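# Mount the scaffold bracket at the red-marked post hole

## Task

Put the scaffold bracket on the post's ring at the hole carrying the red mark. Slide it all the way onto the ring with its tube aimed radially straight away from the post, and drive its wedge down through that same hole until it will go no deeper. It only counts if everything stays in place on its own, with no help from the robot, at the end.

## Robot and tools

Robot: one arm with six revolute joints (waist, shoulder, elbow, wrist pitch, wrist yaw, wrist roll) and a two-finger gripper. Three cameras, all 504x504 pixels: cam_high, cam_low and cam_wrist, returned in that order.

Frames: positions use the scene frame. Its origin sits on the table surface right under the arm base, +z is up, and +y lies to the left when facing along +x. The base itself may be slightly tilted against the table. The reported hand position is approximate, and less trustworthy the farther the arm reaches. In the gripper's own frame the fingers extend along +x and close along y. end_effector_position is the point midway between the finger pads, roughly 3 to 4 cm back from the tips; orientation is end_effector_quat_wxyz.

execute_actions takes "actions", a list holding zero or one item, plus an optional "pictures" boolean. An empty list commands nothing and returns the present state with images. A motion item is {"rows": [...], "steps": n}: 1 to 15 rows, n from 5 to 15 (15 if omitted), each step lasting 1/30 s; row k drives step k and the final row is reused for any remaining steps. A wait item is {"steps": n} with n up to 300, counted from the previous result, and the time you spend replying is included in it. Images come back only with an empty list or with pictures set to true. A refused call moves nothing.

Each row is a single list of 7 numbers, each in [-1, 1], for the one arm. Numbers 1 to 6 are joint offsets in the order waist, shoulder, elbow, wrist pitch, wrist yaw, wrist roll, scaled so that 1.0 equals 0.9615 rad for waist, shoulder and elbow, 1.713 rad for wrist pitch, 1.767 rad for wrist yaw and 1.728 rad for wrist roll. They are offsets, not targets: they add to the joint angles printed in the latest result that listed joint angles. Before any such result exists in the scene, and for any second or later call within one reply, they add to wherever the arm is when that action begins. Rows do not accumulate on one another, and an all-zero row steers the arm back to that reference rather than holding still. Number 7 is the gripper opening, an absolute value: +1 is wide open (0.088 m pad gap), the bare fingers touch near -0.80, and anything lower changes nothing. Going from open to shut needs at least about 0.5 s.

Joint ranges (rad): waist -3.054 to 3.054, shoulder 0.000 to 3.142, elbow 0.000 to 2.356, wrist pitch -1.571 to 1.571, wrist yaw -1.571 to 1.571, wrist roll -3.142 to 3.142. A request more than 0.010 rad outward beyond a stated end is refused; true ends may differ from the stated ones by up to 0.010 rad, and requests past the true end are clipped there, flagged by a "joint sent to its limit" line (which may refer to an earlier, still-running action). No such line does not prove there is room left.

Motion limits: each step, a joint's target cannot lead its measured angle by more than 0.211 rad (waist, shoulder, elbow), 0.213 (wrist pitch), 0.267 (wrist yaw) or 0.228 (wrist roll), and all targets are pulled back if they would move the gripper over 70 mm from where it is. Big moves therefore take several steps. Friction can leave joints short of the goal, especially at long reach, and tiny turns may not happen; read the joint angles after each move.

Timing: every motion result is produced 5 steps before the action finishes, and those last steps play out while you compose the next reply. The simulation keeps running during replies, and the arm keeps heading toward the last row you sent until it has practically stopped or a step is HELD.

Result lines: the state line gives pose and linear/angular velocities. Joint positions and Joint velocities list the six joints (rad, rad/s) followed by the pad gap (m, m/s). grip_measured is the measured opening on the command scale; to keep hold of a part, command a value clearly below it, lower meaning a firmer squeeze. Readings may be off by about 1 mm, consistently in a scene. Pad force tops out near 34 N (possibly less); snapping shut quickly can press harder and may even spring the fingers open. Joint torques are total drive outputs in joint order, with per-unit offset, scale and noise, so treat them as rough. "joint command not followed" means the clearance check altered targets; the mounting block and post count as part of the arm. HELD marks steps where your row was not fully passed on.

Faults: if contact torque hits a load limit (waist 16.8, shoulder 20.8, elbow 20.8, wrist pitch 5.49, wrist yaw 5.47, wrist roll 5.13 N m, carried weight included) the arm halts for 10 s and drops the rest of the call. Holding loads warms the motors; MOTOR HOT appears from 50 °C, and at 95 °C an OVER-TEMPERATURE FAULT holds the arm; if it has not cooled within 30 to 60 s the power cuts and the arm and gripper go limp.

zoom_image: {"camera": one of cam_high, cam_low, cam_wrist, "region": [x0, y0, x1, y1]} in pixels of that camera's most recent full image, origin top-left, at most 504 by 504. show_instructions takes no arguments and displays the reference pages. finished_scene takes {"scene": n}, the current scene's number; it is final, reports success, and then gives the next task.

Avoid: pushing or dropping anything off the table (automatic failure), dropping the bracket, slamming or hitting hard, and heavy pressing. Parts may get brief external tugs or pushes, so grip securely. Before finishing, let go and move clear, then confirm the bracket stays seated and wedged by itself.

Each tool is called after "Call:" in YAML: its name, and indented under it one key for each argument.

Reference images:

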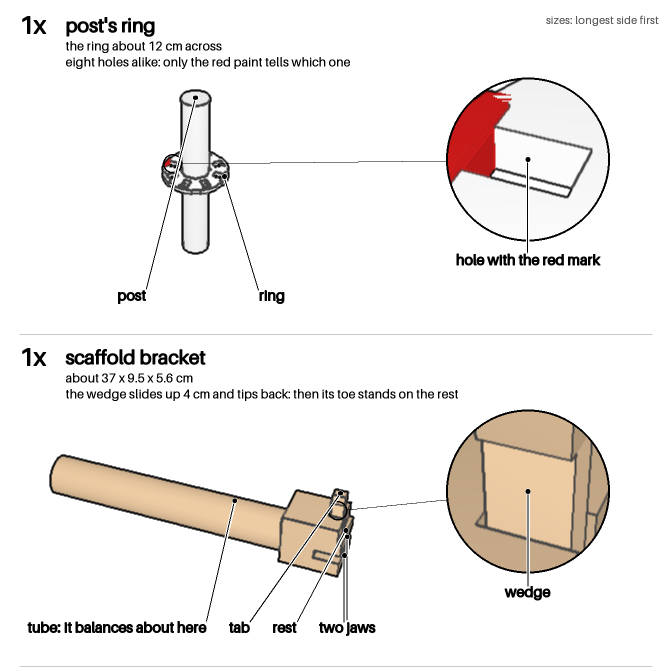

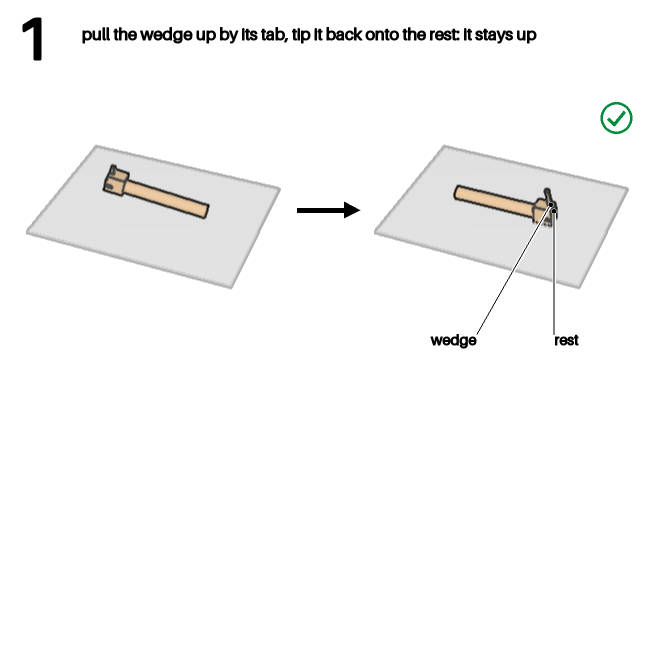

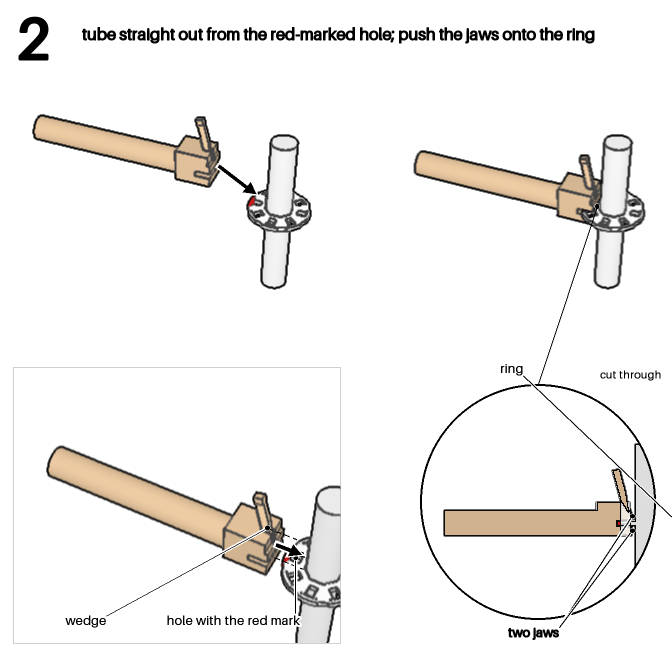

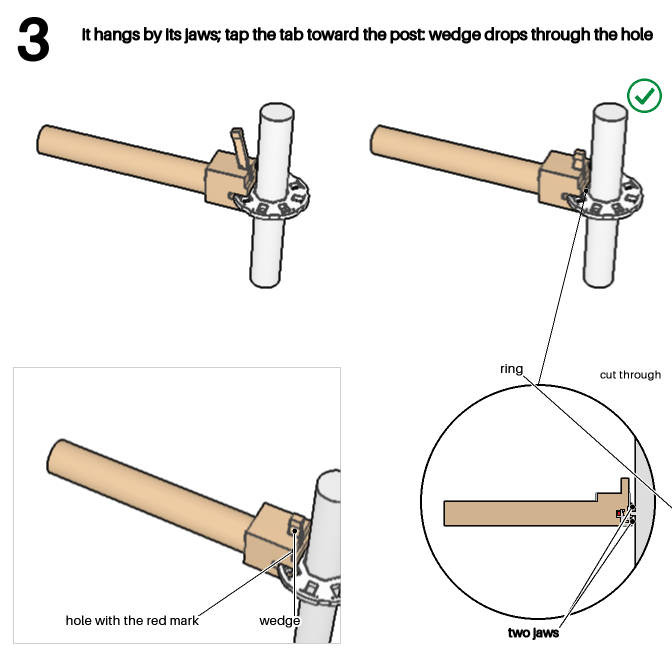

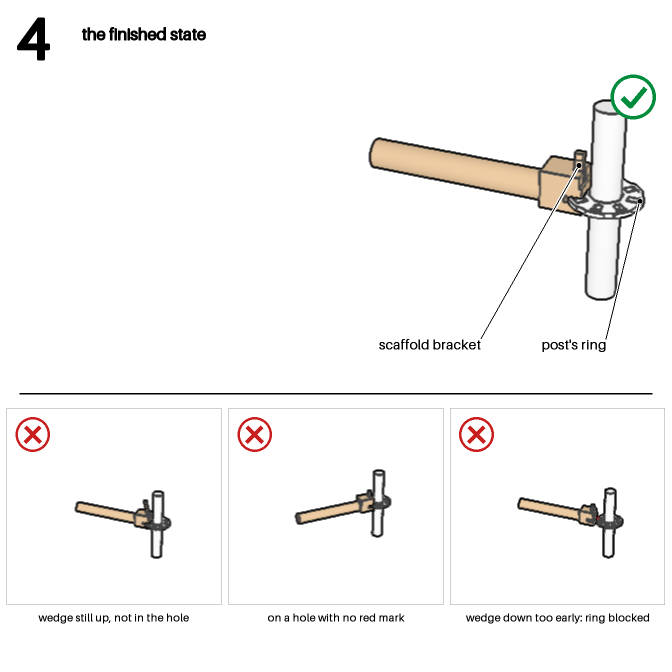

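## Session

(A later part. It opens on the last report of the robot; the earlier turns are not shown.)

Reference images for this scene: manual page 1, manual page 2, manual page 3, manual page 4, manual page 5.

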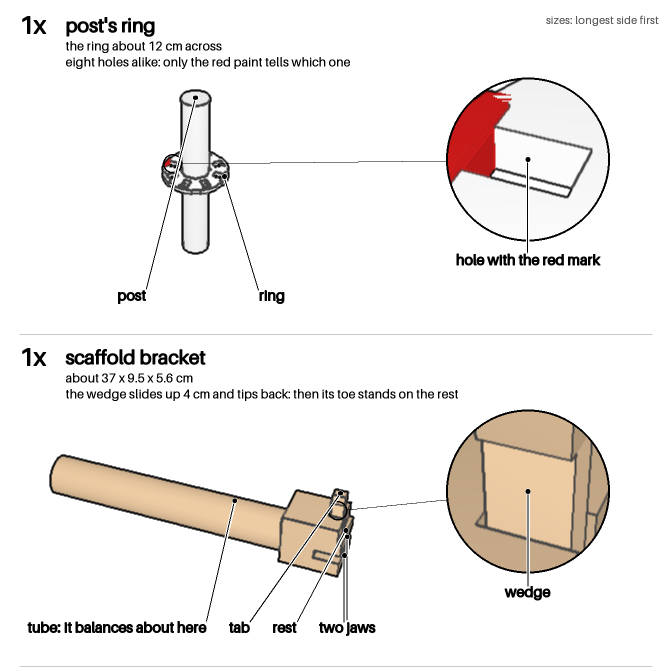

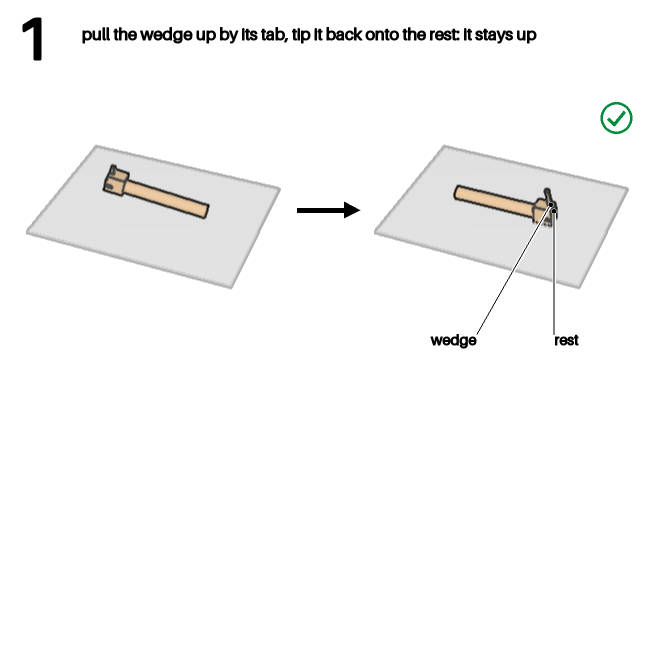

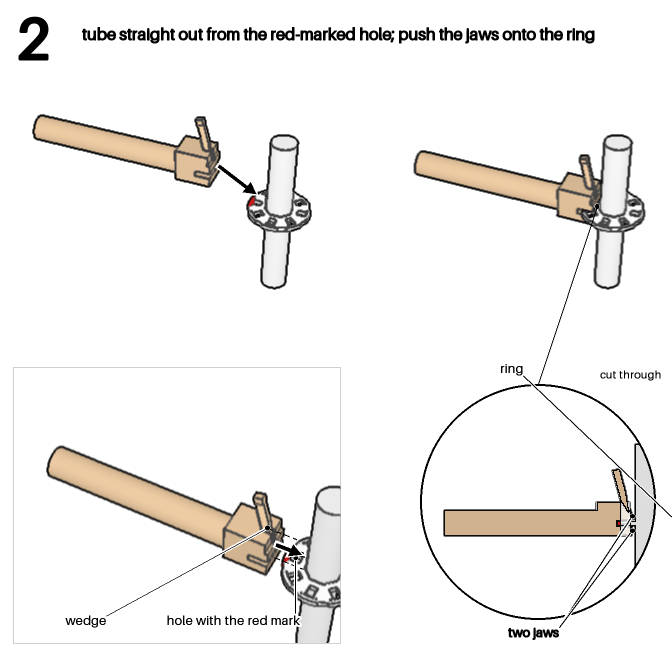

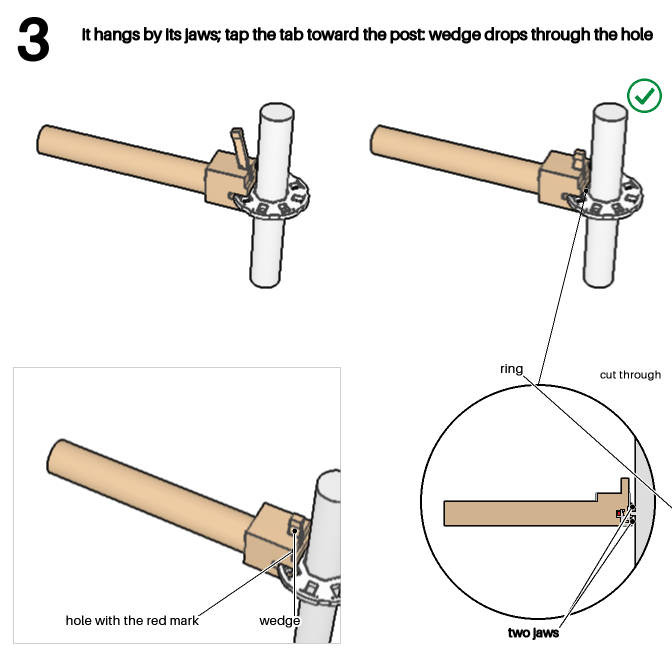

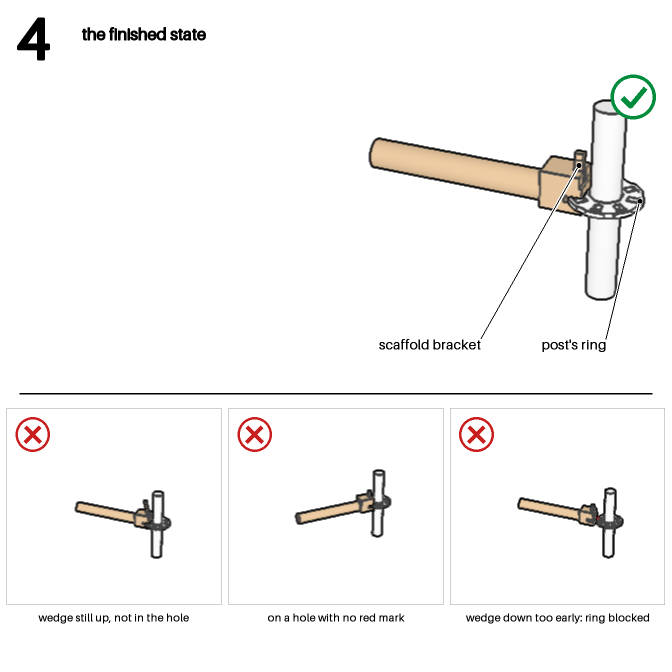

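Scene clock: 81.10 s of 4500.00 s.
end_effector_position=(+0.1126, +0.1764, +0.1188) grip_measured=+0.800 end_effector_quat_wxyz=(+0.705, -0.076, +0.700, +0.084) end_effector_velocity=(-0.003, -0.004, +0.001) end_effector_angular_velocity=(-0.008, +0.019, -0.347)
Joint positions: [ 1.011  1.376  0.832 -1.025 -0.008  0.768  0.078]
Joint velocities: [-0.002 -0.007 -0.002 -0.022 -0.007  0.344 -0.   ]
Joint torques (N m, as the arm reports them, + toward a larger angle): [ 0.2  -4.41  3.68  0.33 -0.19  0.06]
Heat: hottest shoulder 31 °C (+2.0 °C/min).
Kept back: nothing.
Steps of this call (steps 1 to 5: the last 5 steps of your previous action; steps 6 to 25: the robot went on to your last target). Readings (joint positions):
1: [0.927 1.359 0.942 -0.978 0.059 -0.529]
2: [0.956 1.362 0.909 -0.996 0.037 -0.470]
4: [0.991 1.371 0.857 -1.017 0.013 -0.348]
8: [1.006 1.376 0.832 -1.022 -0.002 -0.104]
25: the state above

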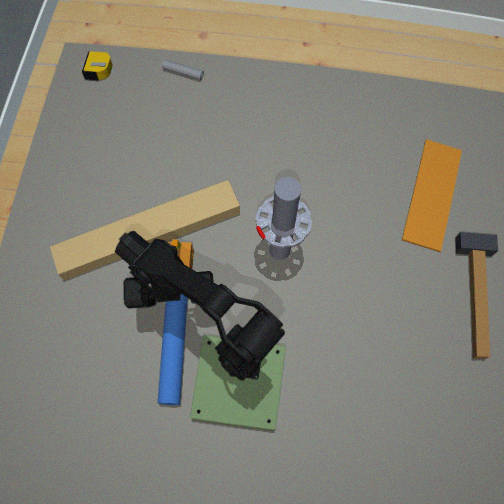

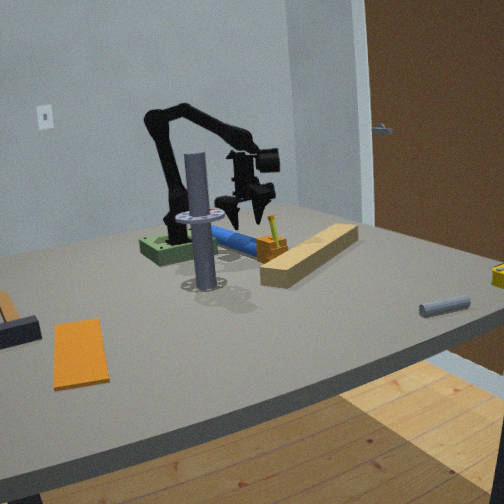

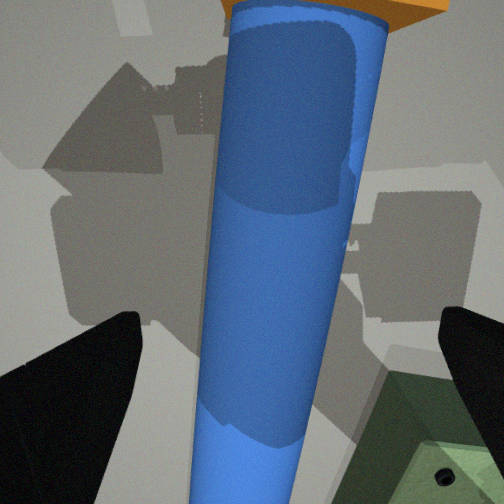

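Call:
execute_actions:
  actions:
    - {"rows": [[-0.017,0.03,-0.02,0.028,0,0.072,0.7],[-0.017,0.06,-0.044,0.056,0,0.072,0.65],[-0.017,0.09,-0.066,0.084,0,0.072,0.65],[-0.017,0.116,-0.088,0.112,0,0.072,0.65],[-0.017,0.145,-0.11,0.14,0,0.072,0.65],[-0.017,0.174,-0.131,0.169,0,0.072,0.65],[-0.017,0.203,-0.153,0.197,0,0.072,0.65],[-0.017,0.232,-0.175,0.225,0,0.072,0.65]], "steps": 15}

Call:
execute_actions:
  actions:
    - {"steps": 10}
  pictures: true

Scene clock: 83.10 s of 4500.00 s.
end_effector_position=(+0.1225, +0.1853, +0.0514) grip_measured=+0.656 end_effector_quat_wxyz=(+0.708, -0.030, +0.704, +0.037) end_effector_velocity=(-0.050, -0.072, -0.187) end_effector_angular_velocity=(-0.314, +0.237, -0.042)
Joint positions: [ 0.998  1.563  0.696 -0.705 -0.008  0.886  0.071]
Joint velocities: [-0.002  0.496 -0.418  0.52  -0.022  0.037 -0.003]
Joint torques (N m, as the arm reports them, + toward a larger angle): [-0.45 -6.07  3.88  0.9  -0.03  0.07]
Heat: hottest shoulder 30 °C (+1.0 °C/min).
Steps of this call (steps 1 to 30: the robot went on to your last target; steps 31 to 50: nothing new was sent; steps 51 to 60: the first 10 steps of this action). Readings (joint positions):
51: [1.010 1.378 0.831 -1.021 -0.008 0.819]
52: [1.007 1.384 0.825 -1.000 -0.008 0.840]
54: [1.002 1.416 0.805 -0.929 -0.008 0.864]
58: [0.998 1.519 0.730 -0.763 -0.008 0.883]
60: the state above

Scene clock: 83.43 s of 4500.00 s.
end_effector_position=(+0.1232, +0.1861, +0.0409) grip_measured=+0.650 end_effector_quat_wxyz=(+0.710, -0.027, +0.703, +0.038) end_effector_velocity=(+0.005, +0.008, -0.003) end_effector_angular_velocity=(+0.034, -0.014, +0.005)
Joint positions: [ 0.998  1.59   0.671 -0.644 -0.008  0.89   0.071]
Joint velocities: [-0.002  0.012 -0.002  0.051 -0.007 -0.007 -0.   ]
Joint torques (N m, as the arm reports them, + toward a larger angle): [-0.38 -4.34  2.94  0.75 -0.02  0.07]
Heat: hottest shoulder 30 °C (+1.0 °C/min).
Kept back: nothing.
Steps of this call (steps 1 to 5: the last 5 steps of your previous action; steps 6 to 10: the robot went on to your last target). Readings (joint positions):
1: [0.998 1.575 0.685 -0.690 -0.008 0.887]
2: [0.998 1.582 0.677 -0.678 -0.008 0.888]
4: [0.998 1.588 0.671 -0.660 -0.008 0.889]
8: [0.998 1.589 0.671 -0.647 -0.008 0.889]
10: the state above

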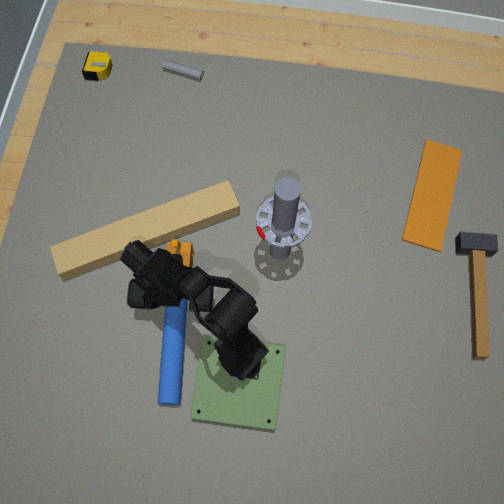

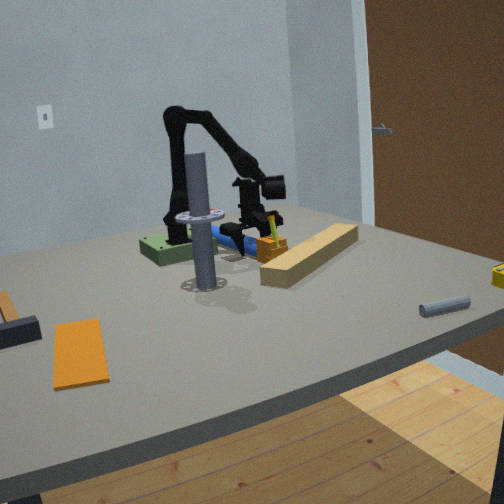

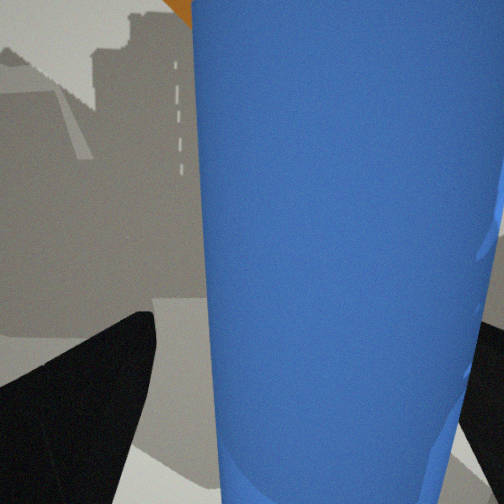

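Call:
execute_actions:
  actions:
    - {"rows": [[0,0,0,0,0,0,0.5],[0,0,0,0,0,0,0.4],[0,0,0,0,0,0,0.3],[0,0,0,0,0,0,0.2],[0,0,0,0,0,0,0.1],[0,0,0,0,0,0,-0.1],[0,0,0,0,0,0,-0.3],[0,0,0,0,0,0,-0.6],[0,0,0,0,0,0,-1]], "steps": 14}

Call:
execute_actions:
  actions:
    - {"steps": 8}

Scene clock: 83.90 s of 4500.00 s.
end_effector_position=(+0.1233, +0.1860, +0.0408) grip_measured=+0.198 end_effector_quat_wxyz=(+0.710, -0.027, +0.703, +0.037) end_effector_velocity=(+0.003, -0.001, +0.000) end_effector_angular_velocity=(+0.002, -0.010, -0.000)
Joint positions: [ 0.997  1.59   0.671 -0.644 -0.008  0.89   0.049]
Joint velocities: [-0.007 -0.002 -0.002  0.007  0.007 -0.007 -0.   ]
Joint torques (N m, as the arm reports them, + toward a larger angle): [-0.06 -5.38  3.58  0.55 -0.05 -0.05]
Heat: hottest shoulder 30 °C (+1.0 °C/min).
Steps of this call (steps 1 to 5: the robot went on to your last target; steps 6 to 14: the first 9 steps of this action). Readings (joint positions):
6: [0.998 1.590 0.671 -0.642 -0.008 0.890]
7: [0.998 1.590 0.671 -0.642 -0.008 0.890]
9: [0.998 1.590 0.671 -0.644 -0.007 0.890]
13: [0.997 1.590 0.671 -0.644 -0.008 0.890]
14: the state above

Scene clock: 84.17 s of 4500.00 s.
end_effector_position=(+0.1233, +0.1860, +0.0408) grip_measured=+0.198 end_effector_quat_wxyz=(+0.710, -0.027, +0.703, +0.037) end_effector_velocity=(-0.004, -0.002, -0.001) end_effector_angular_velocity=(+0.002, +0.025, +0.015)
Joint positions: [ 0.997  1.59   0.671 -0.644 -0.008  0.89   0.049]
Joint velocities: [-0.007 -0.002 -0.007 -0.007 -0.022 -0.022 -0.   ]
Joint torques (N m, as the arm reports them, + toward a larger angle): [-0.04 -5.3   3.64  0.54 -0.06 -0.06]
Heat: hottest shoulder 30 °C (+1.0 °C/min).
Kept back: nothing.
Steps of this call (steps 1 to 5: the last 5 steps of your previous action; steps 6 to 8: the robot went on to your last target). Readings (joint positions):
1: [0.997 1.590 0.671 -0.644 -0.008 0.890]
2: [0.997 1.590 0.671 -0.644 -0.008 0.890]
4: [0.997 1.590 0.671 -0.644 -0.008 0.890]
8: the state above

Call:
execute_actions:
  actions:
    - {"rows": [[0,-0.02,0.033,-0.029,0,0,-1],[0,-0.039,0.065,-0.059,0,0,-1],[0,-0.058,0.098,-0.088,0,0,-1],[0,-0.078,0.13,-0.117,0,0,-1],[0,-0.098,0.163,-0.147,0,0,-1],[0,-0.117,0.196,-0.176,0,0,-1],[0,-0.137,0.228,-0.205,0,0,-1],[0,-0.156,0.261,-0.234,0,0,-1],[0,-0.176,0.293,-0.264,0,0,-1],[0,-0.195,0.326,-0.293,0,0,-1]], "steps": 15}

Call:
execute_actions:
  actions:
    - {"steps": 12}
  pictures: true

Scene clock: 84.93 s of 4500.00 s.
end_effector_position=(+0.1244, +0.1885, +0.1134) grip_measured=+0.198 end_effector_quat_wxyz=(+0.705, -0.034, +0.708, +0.029) end_effector_velocity=(+0.003, +0.011, +0.363) end_effector_angular_velocity=(+0.144, -0.088, +0.006)
Joint positions: [ 0.997  1.469  0.887 -1.008 -0.007  0.891  0.049]
Joint velocities: [-0.002 -0.598  0.999 -1.429 -0.007 -0.007  0.   ]
Joint torques (N m, as the arm reports them, + toward a larger angle): [-0.09 -6.85  5.35 -0.06 -0.05 -0.01]
Heat: hottest shoulder 30 °C (+1.0 °C/min).
Steps of this call (steps 1 to 13: the robot went on to your last target; steps 14 to 23: the first 10 steps of this action). Readings (joint positions):
14: [0.997 1.590 0.674 -0.649 -0.007 0.891]
15: [0.997 1.588 0.682 -0.671 -0.007 0.891]
17: [0.997 1.573 0.712 -0.748 -0.007 0.891]
21: [0.997 1.508 0.820 -0.915 -0.007 0.891]
23: the state above

Scene clock: 85.33 s of 4500.00 s.
end_effector_position=(+0.1218, +0.1851, +0.1447) grip_measured=+0.198 end_effector_quat_wxyz=(+0.706, -0.033, +0.707, +0.031) end_effector_velocity=(-0.005, -0.007, -0.000) end_effector_angular_velocity=(-0.026, +0.026, -0.010)
Joint positions: [ 0.997  1.414  0.969 -1.14  -0.007  0.89   0.049]
Joint velocities: [-0.002 -0.002 -0.002 -0.037 -0.007  0.007  0.   ]
Joint torques (N m, as the arm reports them, + toward a larger angle): [-0.01 -6.18  5.92  0.24 -0.04 -0.01]
Heat: hottest shoulder 30 °C (+0.0 °C/min).
Kept back: nothing.
Steps of this call (steps 1 to 5: the last 5 steps of your previous action; steps 6 to 12: the robot went on to your last target). Readings (joint positions):
1: [0.997 1.451 0.916 -1.050 -0.007 0.891]
2: [0.997 1.435 0.937 -1.076 -0.007 0.891]
4: [0.997 1.417 0.962 -1.105 -0.007 0.891]
8: [0.997 1.414 0.968 -1.137 -0.007 0.890]
12: the state above

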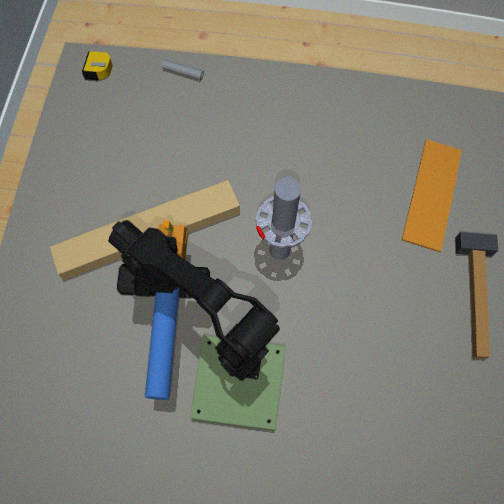

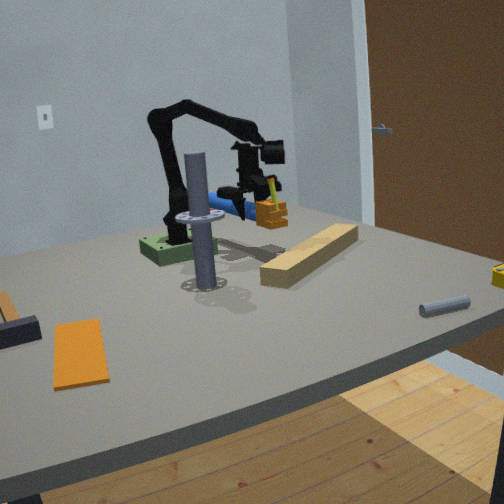

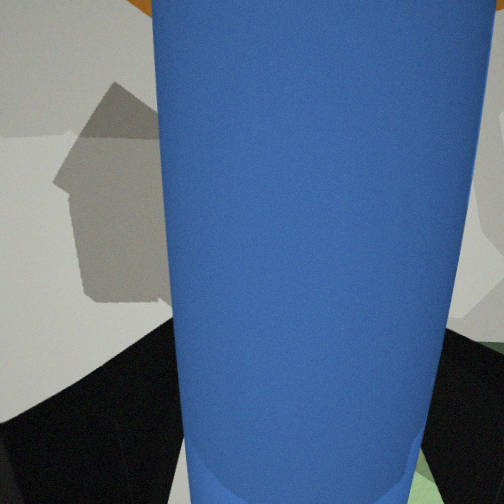

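Call:
zoom_image:
  camera: "cam_high"
  region: [230, 160, 340, 290]

Region (230, 160, 340, 290) of cam_high's 504x504 image, scaled by 3.877, with more detail than that image has; it fills the left 426 columns of this view, and the rest is white.

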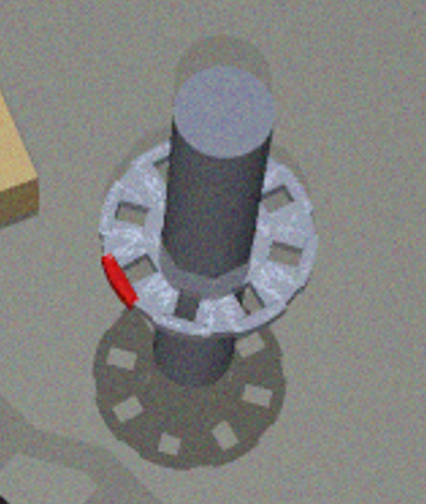

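Call:
execute_actions:
  actions:
    - {"rows": [[-0.01,-0.004,0.007,-0.005,0,0.02,-1],[-0.025,-0.008,0.014,-0.01,0,0.05,-1],[-0.04,-0.012,0.02,-0.016,0,0.09,-1],[-0.058,-0.016,0.028,-0.021,0,0.135,-1],[-0.075,-0.02,0.035,-0.027,0,0.18,-1],[-0.092,-0.025,0.042,-0.032,0,0.225,-1],[-0.11,-0.03,0.05,-0.038,0,0.27,-1],[-0.127,-0.034,0.058,-0.044,0,0.315,-1],[-0.145,-0.038,0.066,-0.05,0,0.36,-1],[-0.162,-0.042,0.074,-0.056,0,0.405,-1],[-0.18,-0.046,0.082,-0.062,0,0.45,-1],[-0.195,-0.05,0.09,-0.068,0,0.49,-1],[-0.209,-0.054,0.095,-0.072,0,0.525,-1]], "steps": 15}

Call:
execute_actions:
  actions:
    - {"steps": 15}
  pictures: true

Scene clock: 87.83 s of 4500.00 s.
end_effector_position=(+0.1376, +0.1662, +0.1564) grip_measured=+0.198 end_effector_quat_wxyz=(+0.683, +0.162, +0.690, -0.175) end_effector_velocity=(+0.078, -0.071, +0.089) end_effector_angular_velocity=(+0.047, -0.072, -2.334)
Joint positions: [ 0.888  1.399  1.003 -1.207 -0.007  1.352  0.049]
Joint velocities: [-0.496 -0.139  0.242 -0.3   -0.007  1.839  0.   ]
Joint torques (N m, as the arm reports them, + toward a larger angle): [-0.33 -6.44  6.09  0.19 -0.04  0.08]
Heat: hottest shoulder 30 °C (+0.0 °C/min).
Steps of this call (steps 1 to 30: the robot went on to your last target; steps 31 to 65: nothing new was sent; steps 66 to 75: the first 10 steps of this action). Readings (joint positions):
66: [0.997 1.414 0.969 -1.143 -0.007 0.895]
67: [0.995 1.414 0.969 -1.144 -0.007 0.913]
69: [0.980 1.414 0.971 -1.156 -0.007 0.991]
73: [0.921 1.407 0.987 -1.188 -0.007 1.230]
75: the state above

Scene clock: 88.33 s of 4500.00 s.
end_effector_position=(+0.1504, +0.1522, +0.1716) grip_measured=+0.198 end_effector_quat_wxyz=(+0.618, +0.339, +0.621, -0.343) end_effector_velocity=(+0.001, -0.003, +0.001) end_effector_angular_velocity=(-0.007, -0.004, -0.044)
Joint positions: [ 0.8    1.374  1.043 -1.259 -0.007  1.791  0.049]
Joint velocities: [-0.007 -0.002  0.002 -0.007  0.007  0.037 -0.   ]
Joint torques (N m, as the arm reports them, + toward a larger angle): [-0.41 -6.16  6.13  0.18 -0.02  0.04]
Heat: hottest shoulder 30 °C (+0.0 °C/min).
Kept back: nothing.
Steps of this call (steps 1 to 5: the last 5 steps of your previous action; steps 6 to 15: the robot went on to your last target). Readings (joint positions):
1: [0.872 1.394 1.011 -1.216 -0.007 1.413]
2: [0.855 1.390 1.019 -1.226 -0.007 1.474]
4: [0.826 1.382 1.032 -1.242 -0.007 1.597]
8: [0.803 1.374 1.043 -1.255 -0.007 1.744]
15: the state above

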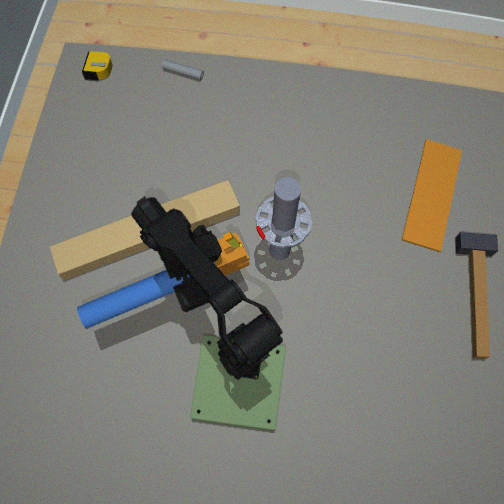

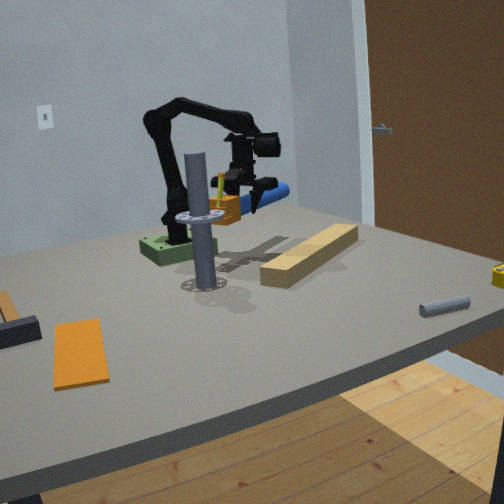

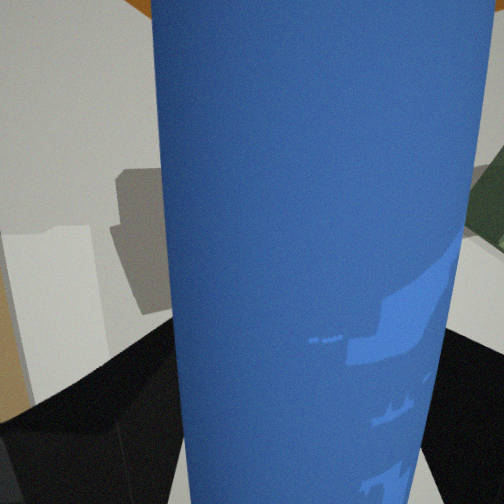

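Call:
execute_actions:
  actions:
    - {"rows": [[-0.003,0.012,0.015,0,0,-0.007,-1],[-0.006,0.024,0.03,0,0,-0.014,-1],[-0.009,0.036,0.045,0,0,-0.021,-1],[-0.013,0.048,0.06,0.003,0,-0.028,-1],[-0.013,0.06,0.075,0.003,0,-0.036,-1]], "steps": 12}

Call:
execute_actions:
  actions:
    - {"steps": 10}
  pictures: true

Call:
zoom_image:
  camera: "cam_high"
  region: [70, 170, 330, 340]

Call:
zoom_image:
  camera: "cam_low"
  region: [150, 150, 300, 260]

Scene clock: 89.20 s of 4500.00 s.
end_effector_position=(+0.1600, +0.1591, +0.1729) grip_measured=+0.197 end_effector_quat_wxyz=(+0.624, +0.328, +0.627, -0.331) end_effector_velocity=(+0.053, +0.045, +0.013) end_effector_angular_velocity=(+0.077, -0.066, +0.127)
Joint positions: [ 0.792  1.419  1.084 -1.255 -0.007  1.745  0.049]
Joint velocities: [-0.027  0.183  0.203  0.081 -0.007 -0.154 -0.   ]
Joint torques (N m, as the arm reports them, + toward a larger angle): [-0.22 -5.33  5.87  0.3  -0.01 -0.06]
Heat: hottest shoulder 30 °C (+0.0 °C/min).
Steps of this call (steps 1 to 15: the robot went on to your last target; steps 16 to 19: nothing new was sent; steps 20 to 26: the first 7 steps of this action). Readings (joint positions):
20: [0.800 1.374 1.043 -1.260 -0.007 1.795]
21: [0.799 1.377 1.045 -1.260 -0.007 1.789]
23: [0.797 1.392 1.057 -1.262 -0.007 1.771]
26: the state above

Scene clock: 89.53 s of 4500.00 s.
end_effector_position=(+0.1629, +0.1615, +0.1738) grip_measured=+0.197 end_effector_quat_wxyz=(+0.627, +0.325, +0.629, -0.327) end_effector_velocity=(-0.005, -0.003, -0.001) end_effector_angular_velocity=(-0.003, +0.035, -0.000)
Joint positions: [ 0.791  1.43   1.098 -1.254 -0.007  1.731  0.049]
Joint velocities: [-0.007  0.002 -0.002 -0.022 -0.022 -0.007  0.   ]
Joint torques (N m, as the arm reports them, + toward a larger angle): [-0.41 -5.    6.27  0.4  -0.01 -0.07]
Heat: hottest shoulder 30 °C (+0.0 °C/min).
Kept back: nothing.
Steps of this call (steps 1 to 5: the last 5 steps of your previous action; steps 6 to 10: the robot went on to your last target). Readings (joint positions):
1: [0.792 1.423 1.090 -1.254 -0.007 1.741]
2: [0.791 1.426 1.093 -1.254 -0.007 1.738]
4: [0.791 1.428 1.097 -1.254 -0.007 1.734]
8: [0.791 1.430 1.098 -1.254 -0.007 1.732]
10: the state above

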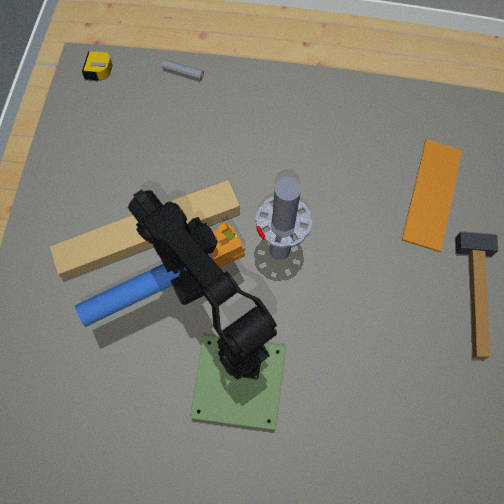

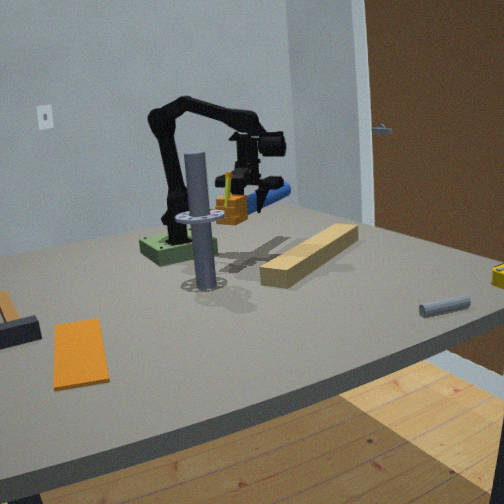

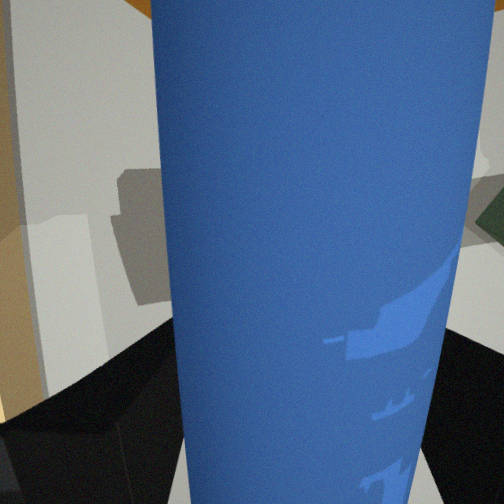

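Region (70, 170, 330, 340) of cam_high's 504x504 image, scaled by 1.938, with more detail than that image has; it fills the top 330 rows of this view, and the rest is white.

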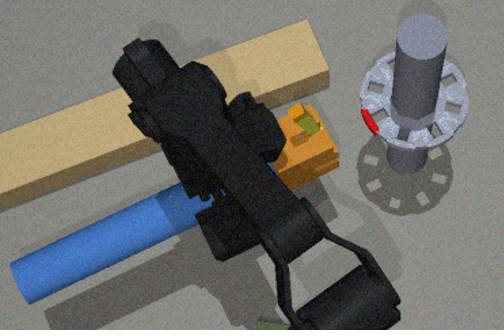

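Region (150, 150, 300, 260) of cam_low's 504x504 image, scaled by 3.360, with more detail than that image has; it fills the top 370 rows of this view, and the rest is white.

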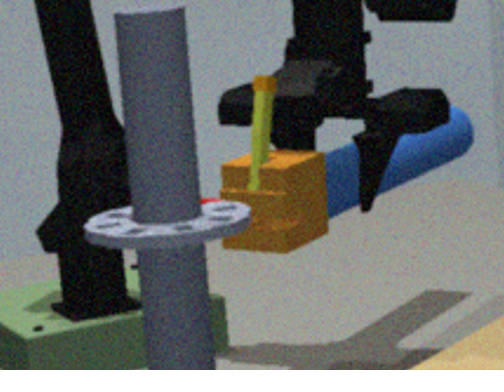

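Call:
execute_actions:
  actions:
    - {"rows": [[0,-0.002,0.017,-0.009,0,-0.007,-1],[0,-0.005,0.033,-0.017,0,-0.014,-1],[0,-0.007,0.05,-0.026,0,-0.02,-1],[0,-0.01,0.066,-0.034,0,-0.027,-1],[0,-0.012,0.083,-0.043,0,-0.034,-1]], "steps": 12}

Call:
execute_actions:
  actions:
    - {"steps": 10}
  pictures: true

Call:
zoom_image:
  camera: "cam_high"
  region: [70, 170, 330, 340]

Call:
zoom_image:
  camera: "cam_low"
  region: [150, 150, 300, 260]

Scene clock: 90.77 s of 4500.00 s.
end_effector_position=(+0.1623, +0.1610, +0.1855) grip_measured=+0.197 end_effector_quat_wxyz=(+0.633, +0.309, +0.637, -0.315) end_effector_velocity=(+0.028, +0.029, +0.072) end_effector_angular_velocity=(+0.141, -0.132, +0.138)
Joint positions: [ 0.791  1.431  1.145 -1.307 -0.007  1.687  0.049]
Joint velocities: [-0.002 -0.017  0.271 -0.095 -0.007 -0.139 -0.   ]
Joint torques (N m, as the arm reports them, + toward a larger angle): [-0.01 -6.33  5.65  0.09  0.   -0.05]
Heat: hottest shoulder 30 °C (+0.0 °C/min).
Steps of this call (steps 1 to 30: the robot went on to your last target; steps 31 to 37: the first 7 steps of this action). Readings (joint positions):
31: [0.791 1.431 1.099 -1.254 -0.007 1.729]
32: [0.791 1.431 1.101 -1.258 -0.007 1.724]
34: [0.791 1.431 1.113 -1.282 -0.007 1.709]
37: the state above

Scene clock: 91.10 s of 4500.00 s.
end_effector_position=(+0.1624, +0.1611, +0.1897) grip_measured=+0.197 end_effector_quat_wxyz=(+0.635, +0.305, +0.638, -0.311) end_effector_velocity=(-0.006, -0.002, -0.000) end_effector_angular_velocity=(+0.000, +0.031, +0.005)
Joint positions: [ 0.791  1.43   1.161 -1.323 -0.007  1.675  0.049]
Joint velocities: [-0.002 -0.002 -0.002 -0.022 -0.022 -0.007 -0.   ]
Joint torques (N m, as the arm reports them, + toward a larger angle): [-0.06 -6.52  6.13  0.2  -0.01 -0.09]
Heat: hottest shoulder 30 °C (+0.0 °C/min).
Kept back: nothing.
Steps of this call (steps 1 to 5: the last 5 steps of your previous action; steps 6 to 10: the robot went on to your last target). Readings (joint positions):
1: [0.791 1.430 1.152 -1.310 -0.007 1.684]
2: [0.791 1.430 1.157 -1.313 -0.007 1.681]
4: [0.791 1.430 1.161 -1.319 -0.007 1.678]
8: [0.791 1.430 1.161 -1.323 -0.007 1.676]
10: the state above

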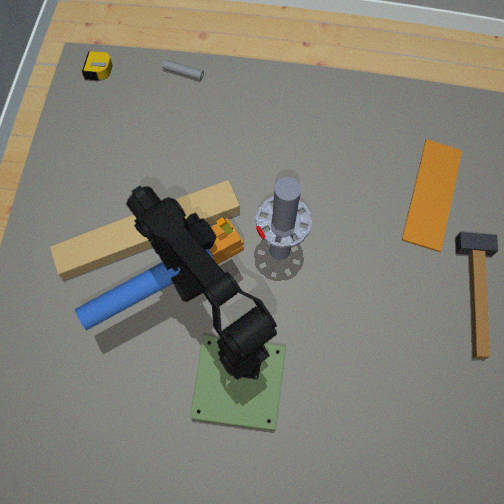

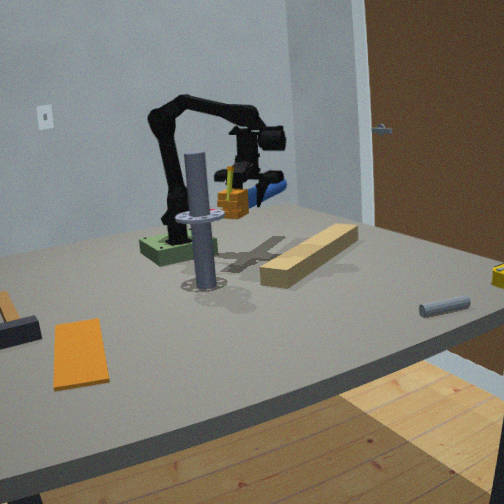

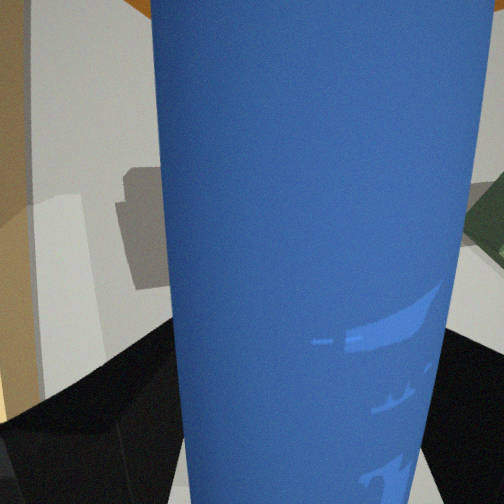

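Region (70, 170, 330, 340) of cam_high's 504x504 image, scaled by 1.938, with more detail than that image has; it fills the top 330 rows of this view, and the rest is white.

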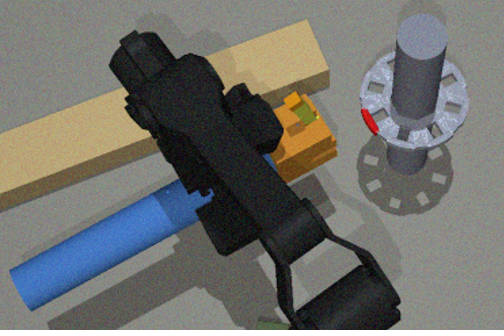

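Region (150, 150, 300, 260) of cam_low's 504x504 image, scaled by 3.360, with more detail than that image has; it fills the top 370 rows of this view, and the rest is white.

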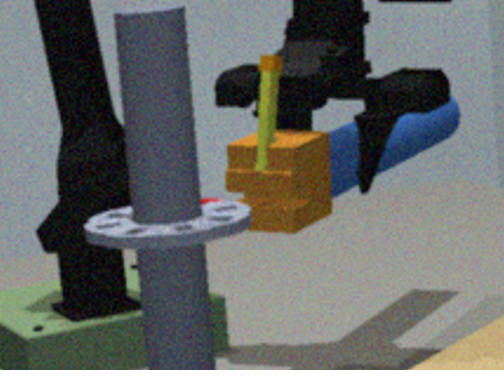

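Call:
execute_actions:
  actions:
    - {"rows": [[-0.015,-0.004,-0.003,0,0,-0.008,-1],[-0.03,-0.007,-0.006,0,0,-0.017,-1],[-0.045,-0.01,-0.009,0,0,-0.025,-1],[-0.06,-0.014,-0.012,0,0,-0.033,-1],[-0.075,-0.017,-0.015,0,0,-0.042,-1],[-0.09,-0.02,-0.017,0,0,-0.05,-1]], "steps": 12}

Call:
execute_actions:
  actions:
    - {"steps": 10}
  pictures: true

Call:
zoom_image:
  camera: "cam_high"
  region: [70, 170, 330, 340]

Call:
zoom_image:
  camera: "cam_low"
  region: [150, 150, 300, 260]

Scene clock: 91.90 s of 4500.00 s.
end_effector_position=(+0.1698, +0.1494, +0.1876) grip_measured=+0.197 end_effector_quat_wxyz=(+0.633, +0.302, +0.640, -0.313) end_effector_velocity=(+0.033, -0.074, -0.018) end_effector_angular_velocity=(-0.036, +0.066, -0.103)
Joint positions: [ 0.731  1.429  1.151 -1.324 -0.007  1.614  0.049]
Joint velocities: [-0.344 -0.027 -0.095 -0.007 -0.007 -0.242  0.   ]
Joint torques (N m, as the arm reports them, + toward a larger angle): [ 0.08 -6.89  4.77  0.45 -0.01 -0.08]
Heat: hottest shoulder 30 °C (+0.0 °C/min).
Steps of this call (steps 1 to 17: the robot went on to your last target; steps 18 to 24: the first 7 steps of this action). Readings (joint positions):
18: [0.790 1.430 1.161 -1.324 -0.007 1.672]
19: [0.786 1.430 1.161 -1.324 -0.007 1.666]
21: [0.769 1.430 1.159 -1.324 -0.007 1.647]
24: the state above

Scene clock: 92.23 s of 4500.00 s.
end_effector_position=(+0.1722, +0.1445, +0.1869) grip_measured=+0.197 end_effector_quat_wxyz=(+0.632, +0.302, +0.641, -0.314) end_effector_velocity=(-0.002, -0.001, -0.001) end_effector_angular_velocity=(-0.002, +0.014, +0.005)
Joint positions: [ 0.708  1.425  1.145 -1.324 -0.007  1.592  0.049]
Joint velocities: [-0.002  0.002 -0.002 -0.007 -0.007 -0.007 -0.   ]
Joint torques (N m, as the arm reports them, + toward a larger angle): [-0.31 -6.71  4.62  0.49 -0.02 -0.07]
Heat: hottest shoulder 30 °C (+0.0 °C/min).
Kept back: nothing.
Steps of this call (steps 1 to 5: the last 5 steps of your previous action; steps 6 to 10: the robot went on to your last target). Readings (joint positions):
1: [0.722 1.428 1.148 -1.324 -0.007 1.608]
2: [0.715 1.427 1.146 -1.324 -0.007 1.603]
4: [0.710 1.426 1.145 -1.324 -0.007 1.597]
8: [0.708 1.425 1.145 -1.324 -0.007 1.592]
10: the state above

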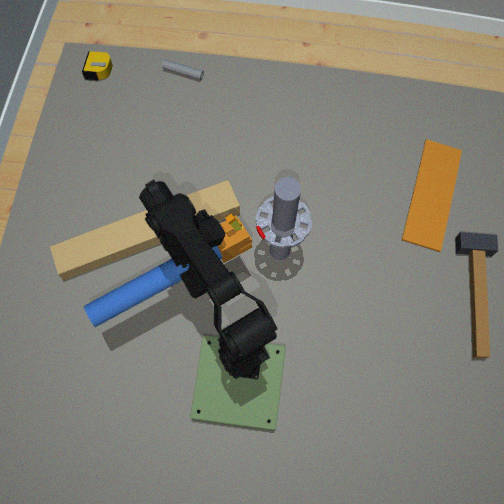

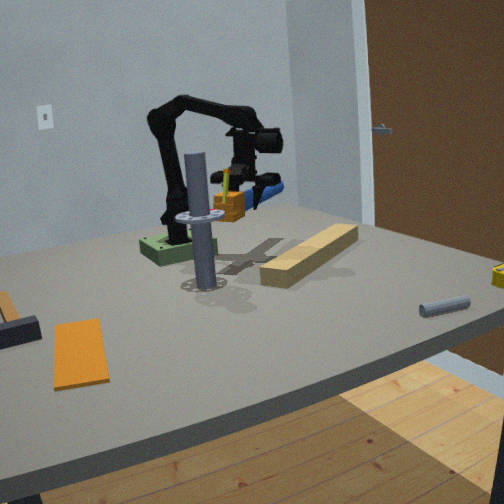

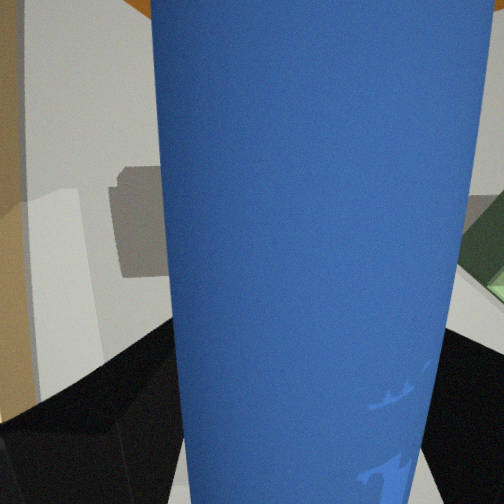

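Region (70, 170, 330, 340) of cam_high's 504x504 image, scaled by 1.938, with more detail than that image has; it fills the top 330 rows of this view, and the rest is white.

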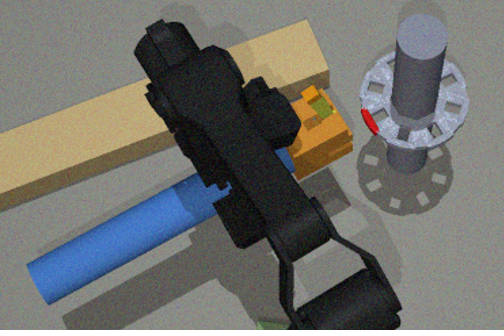

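Region (150, 150, 300, 260) of cam_low's 504x504 image, scaled by 3.360, with more detail than that image has; it fills the top 370 rows of this view, and the rest is white.

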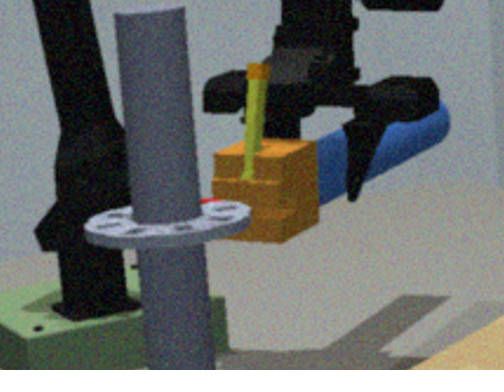

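Call:
execute_actions:
  actions: []

Scene clock: 92.90 s of 4500.00 s.
end_effector_position=(+0.1722, +0.1444, +0.1870) grip_measured=+0.197 end_effector_quat_wxyz=(+0.632, +0.302, +0.641, -0.314) end_effector_velocity=(-0.001, +0.000, -0.000) end_effector_angular_velocity=(+0.010, -0.001, +0.005)
Joint positions: [ 0.707  1.425  1.145 -1.324 -0.008  1.591  0.049]
Joint velocities: [-0.002 -0.007 -0.007  0.007 -0.007 -0.007 -0.   ]
Joint torques (N m, as the arm reports them, + toward a larger angle): [-0.4  -6.74  4.58  0.49 -0.01 -0.07]
Heat: hottest shoulder 30 °C (+0.0 °C/min).
Kept back: nothing.
Steps of this call (steps 1 to 20: the robot went on to your last target). Readings (joint positions):
1: [0.707 1.425 1.145 -1.324 -0.008 1.591]
2: [0.707 1.425 1.145 -1.324 -0.008 1.591]
4: [0.707 1.425 1.145 -1.324 -0.008 1.591]
8: [0.707 1.425 1.145 -1.324 -0.008 1.591]
20: the state above

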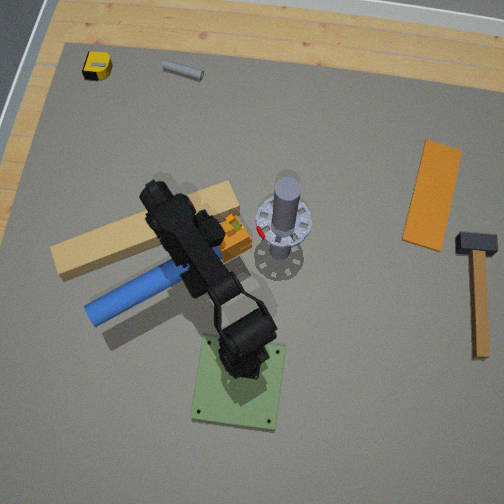

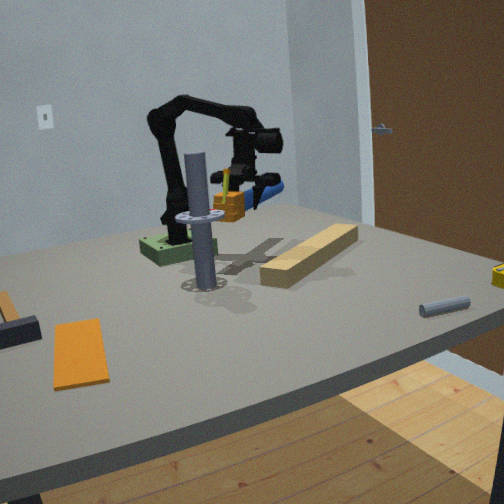

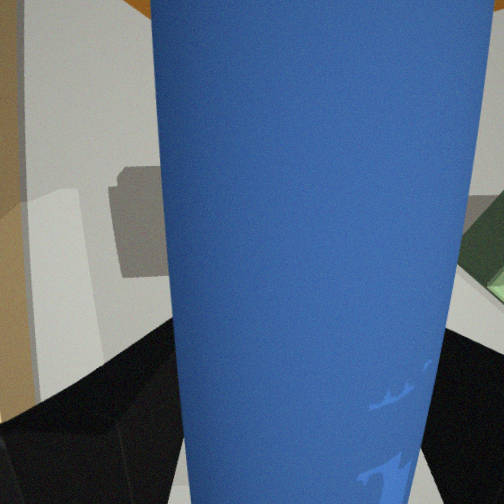

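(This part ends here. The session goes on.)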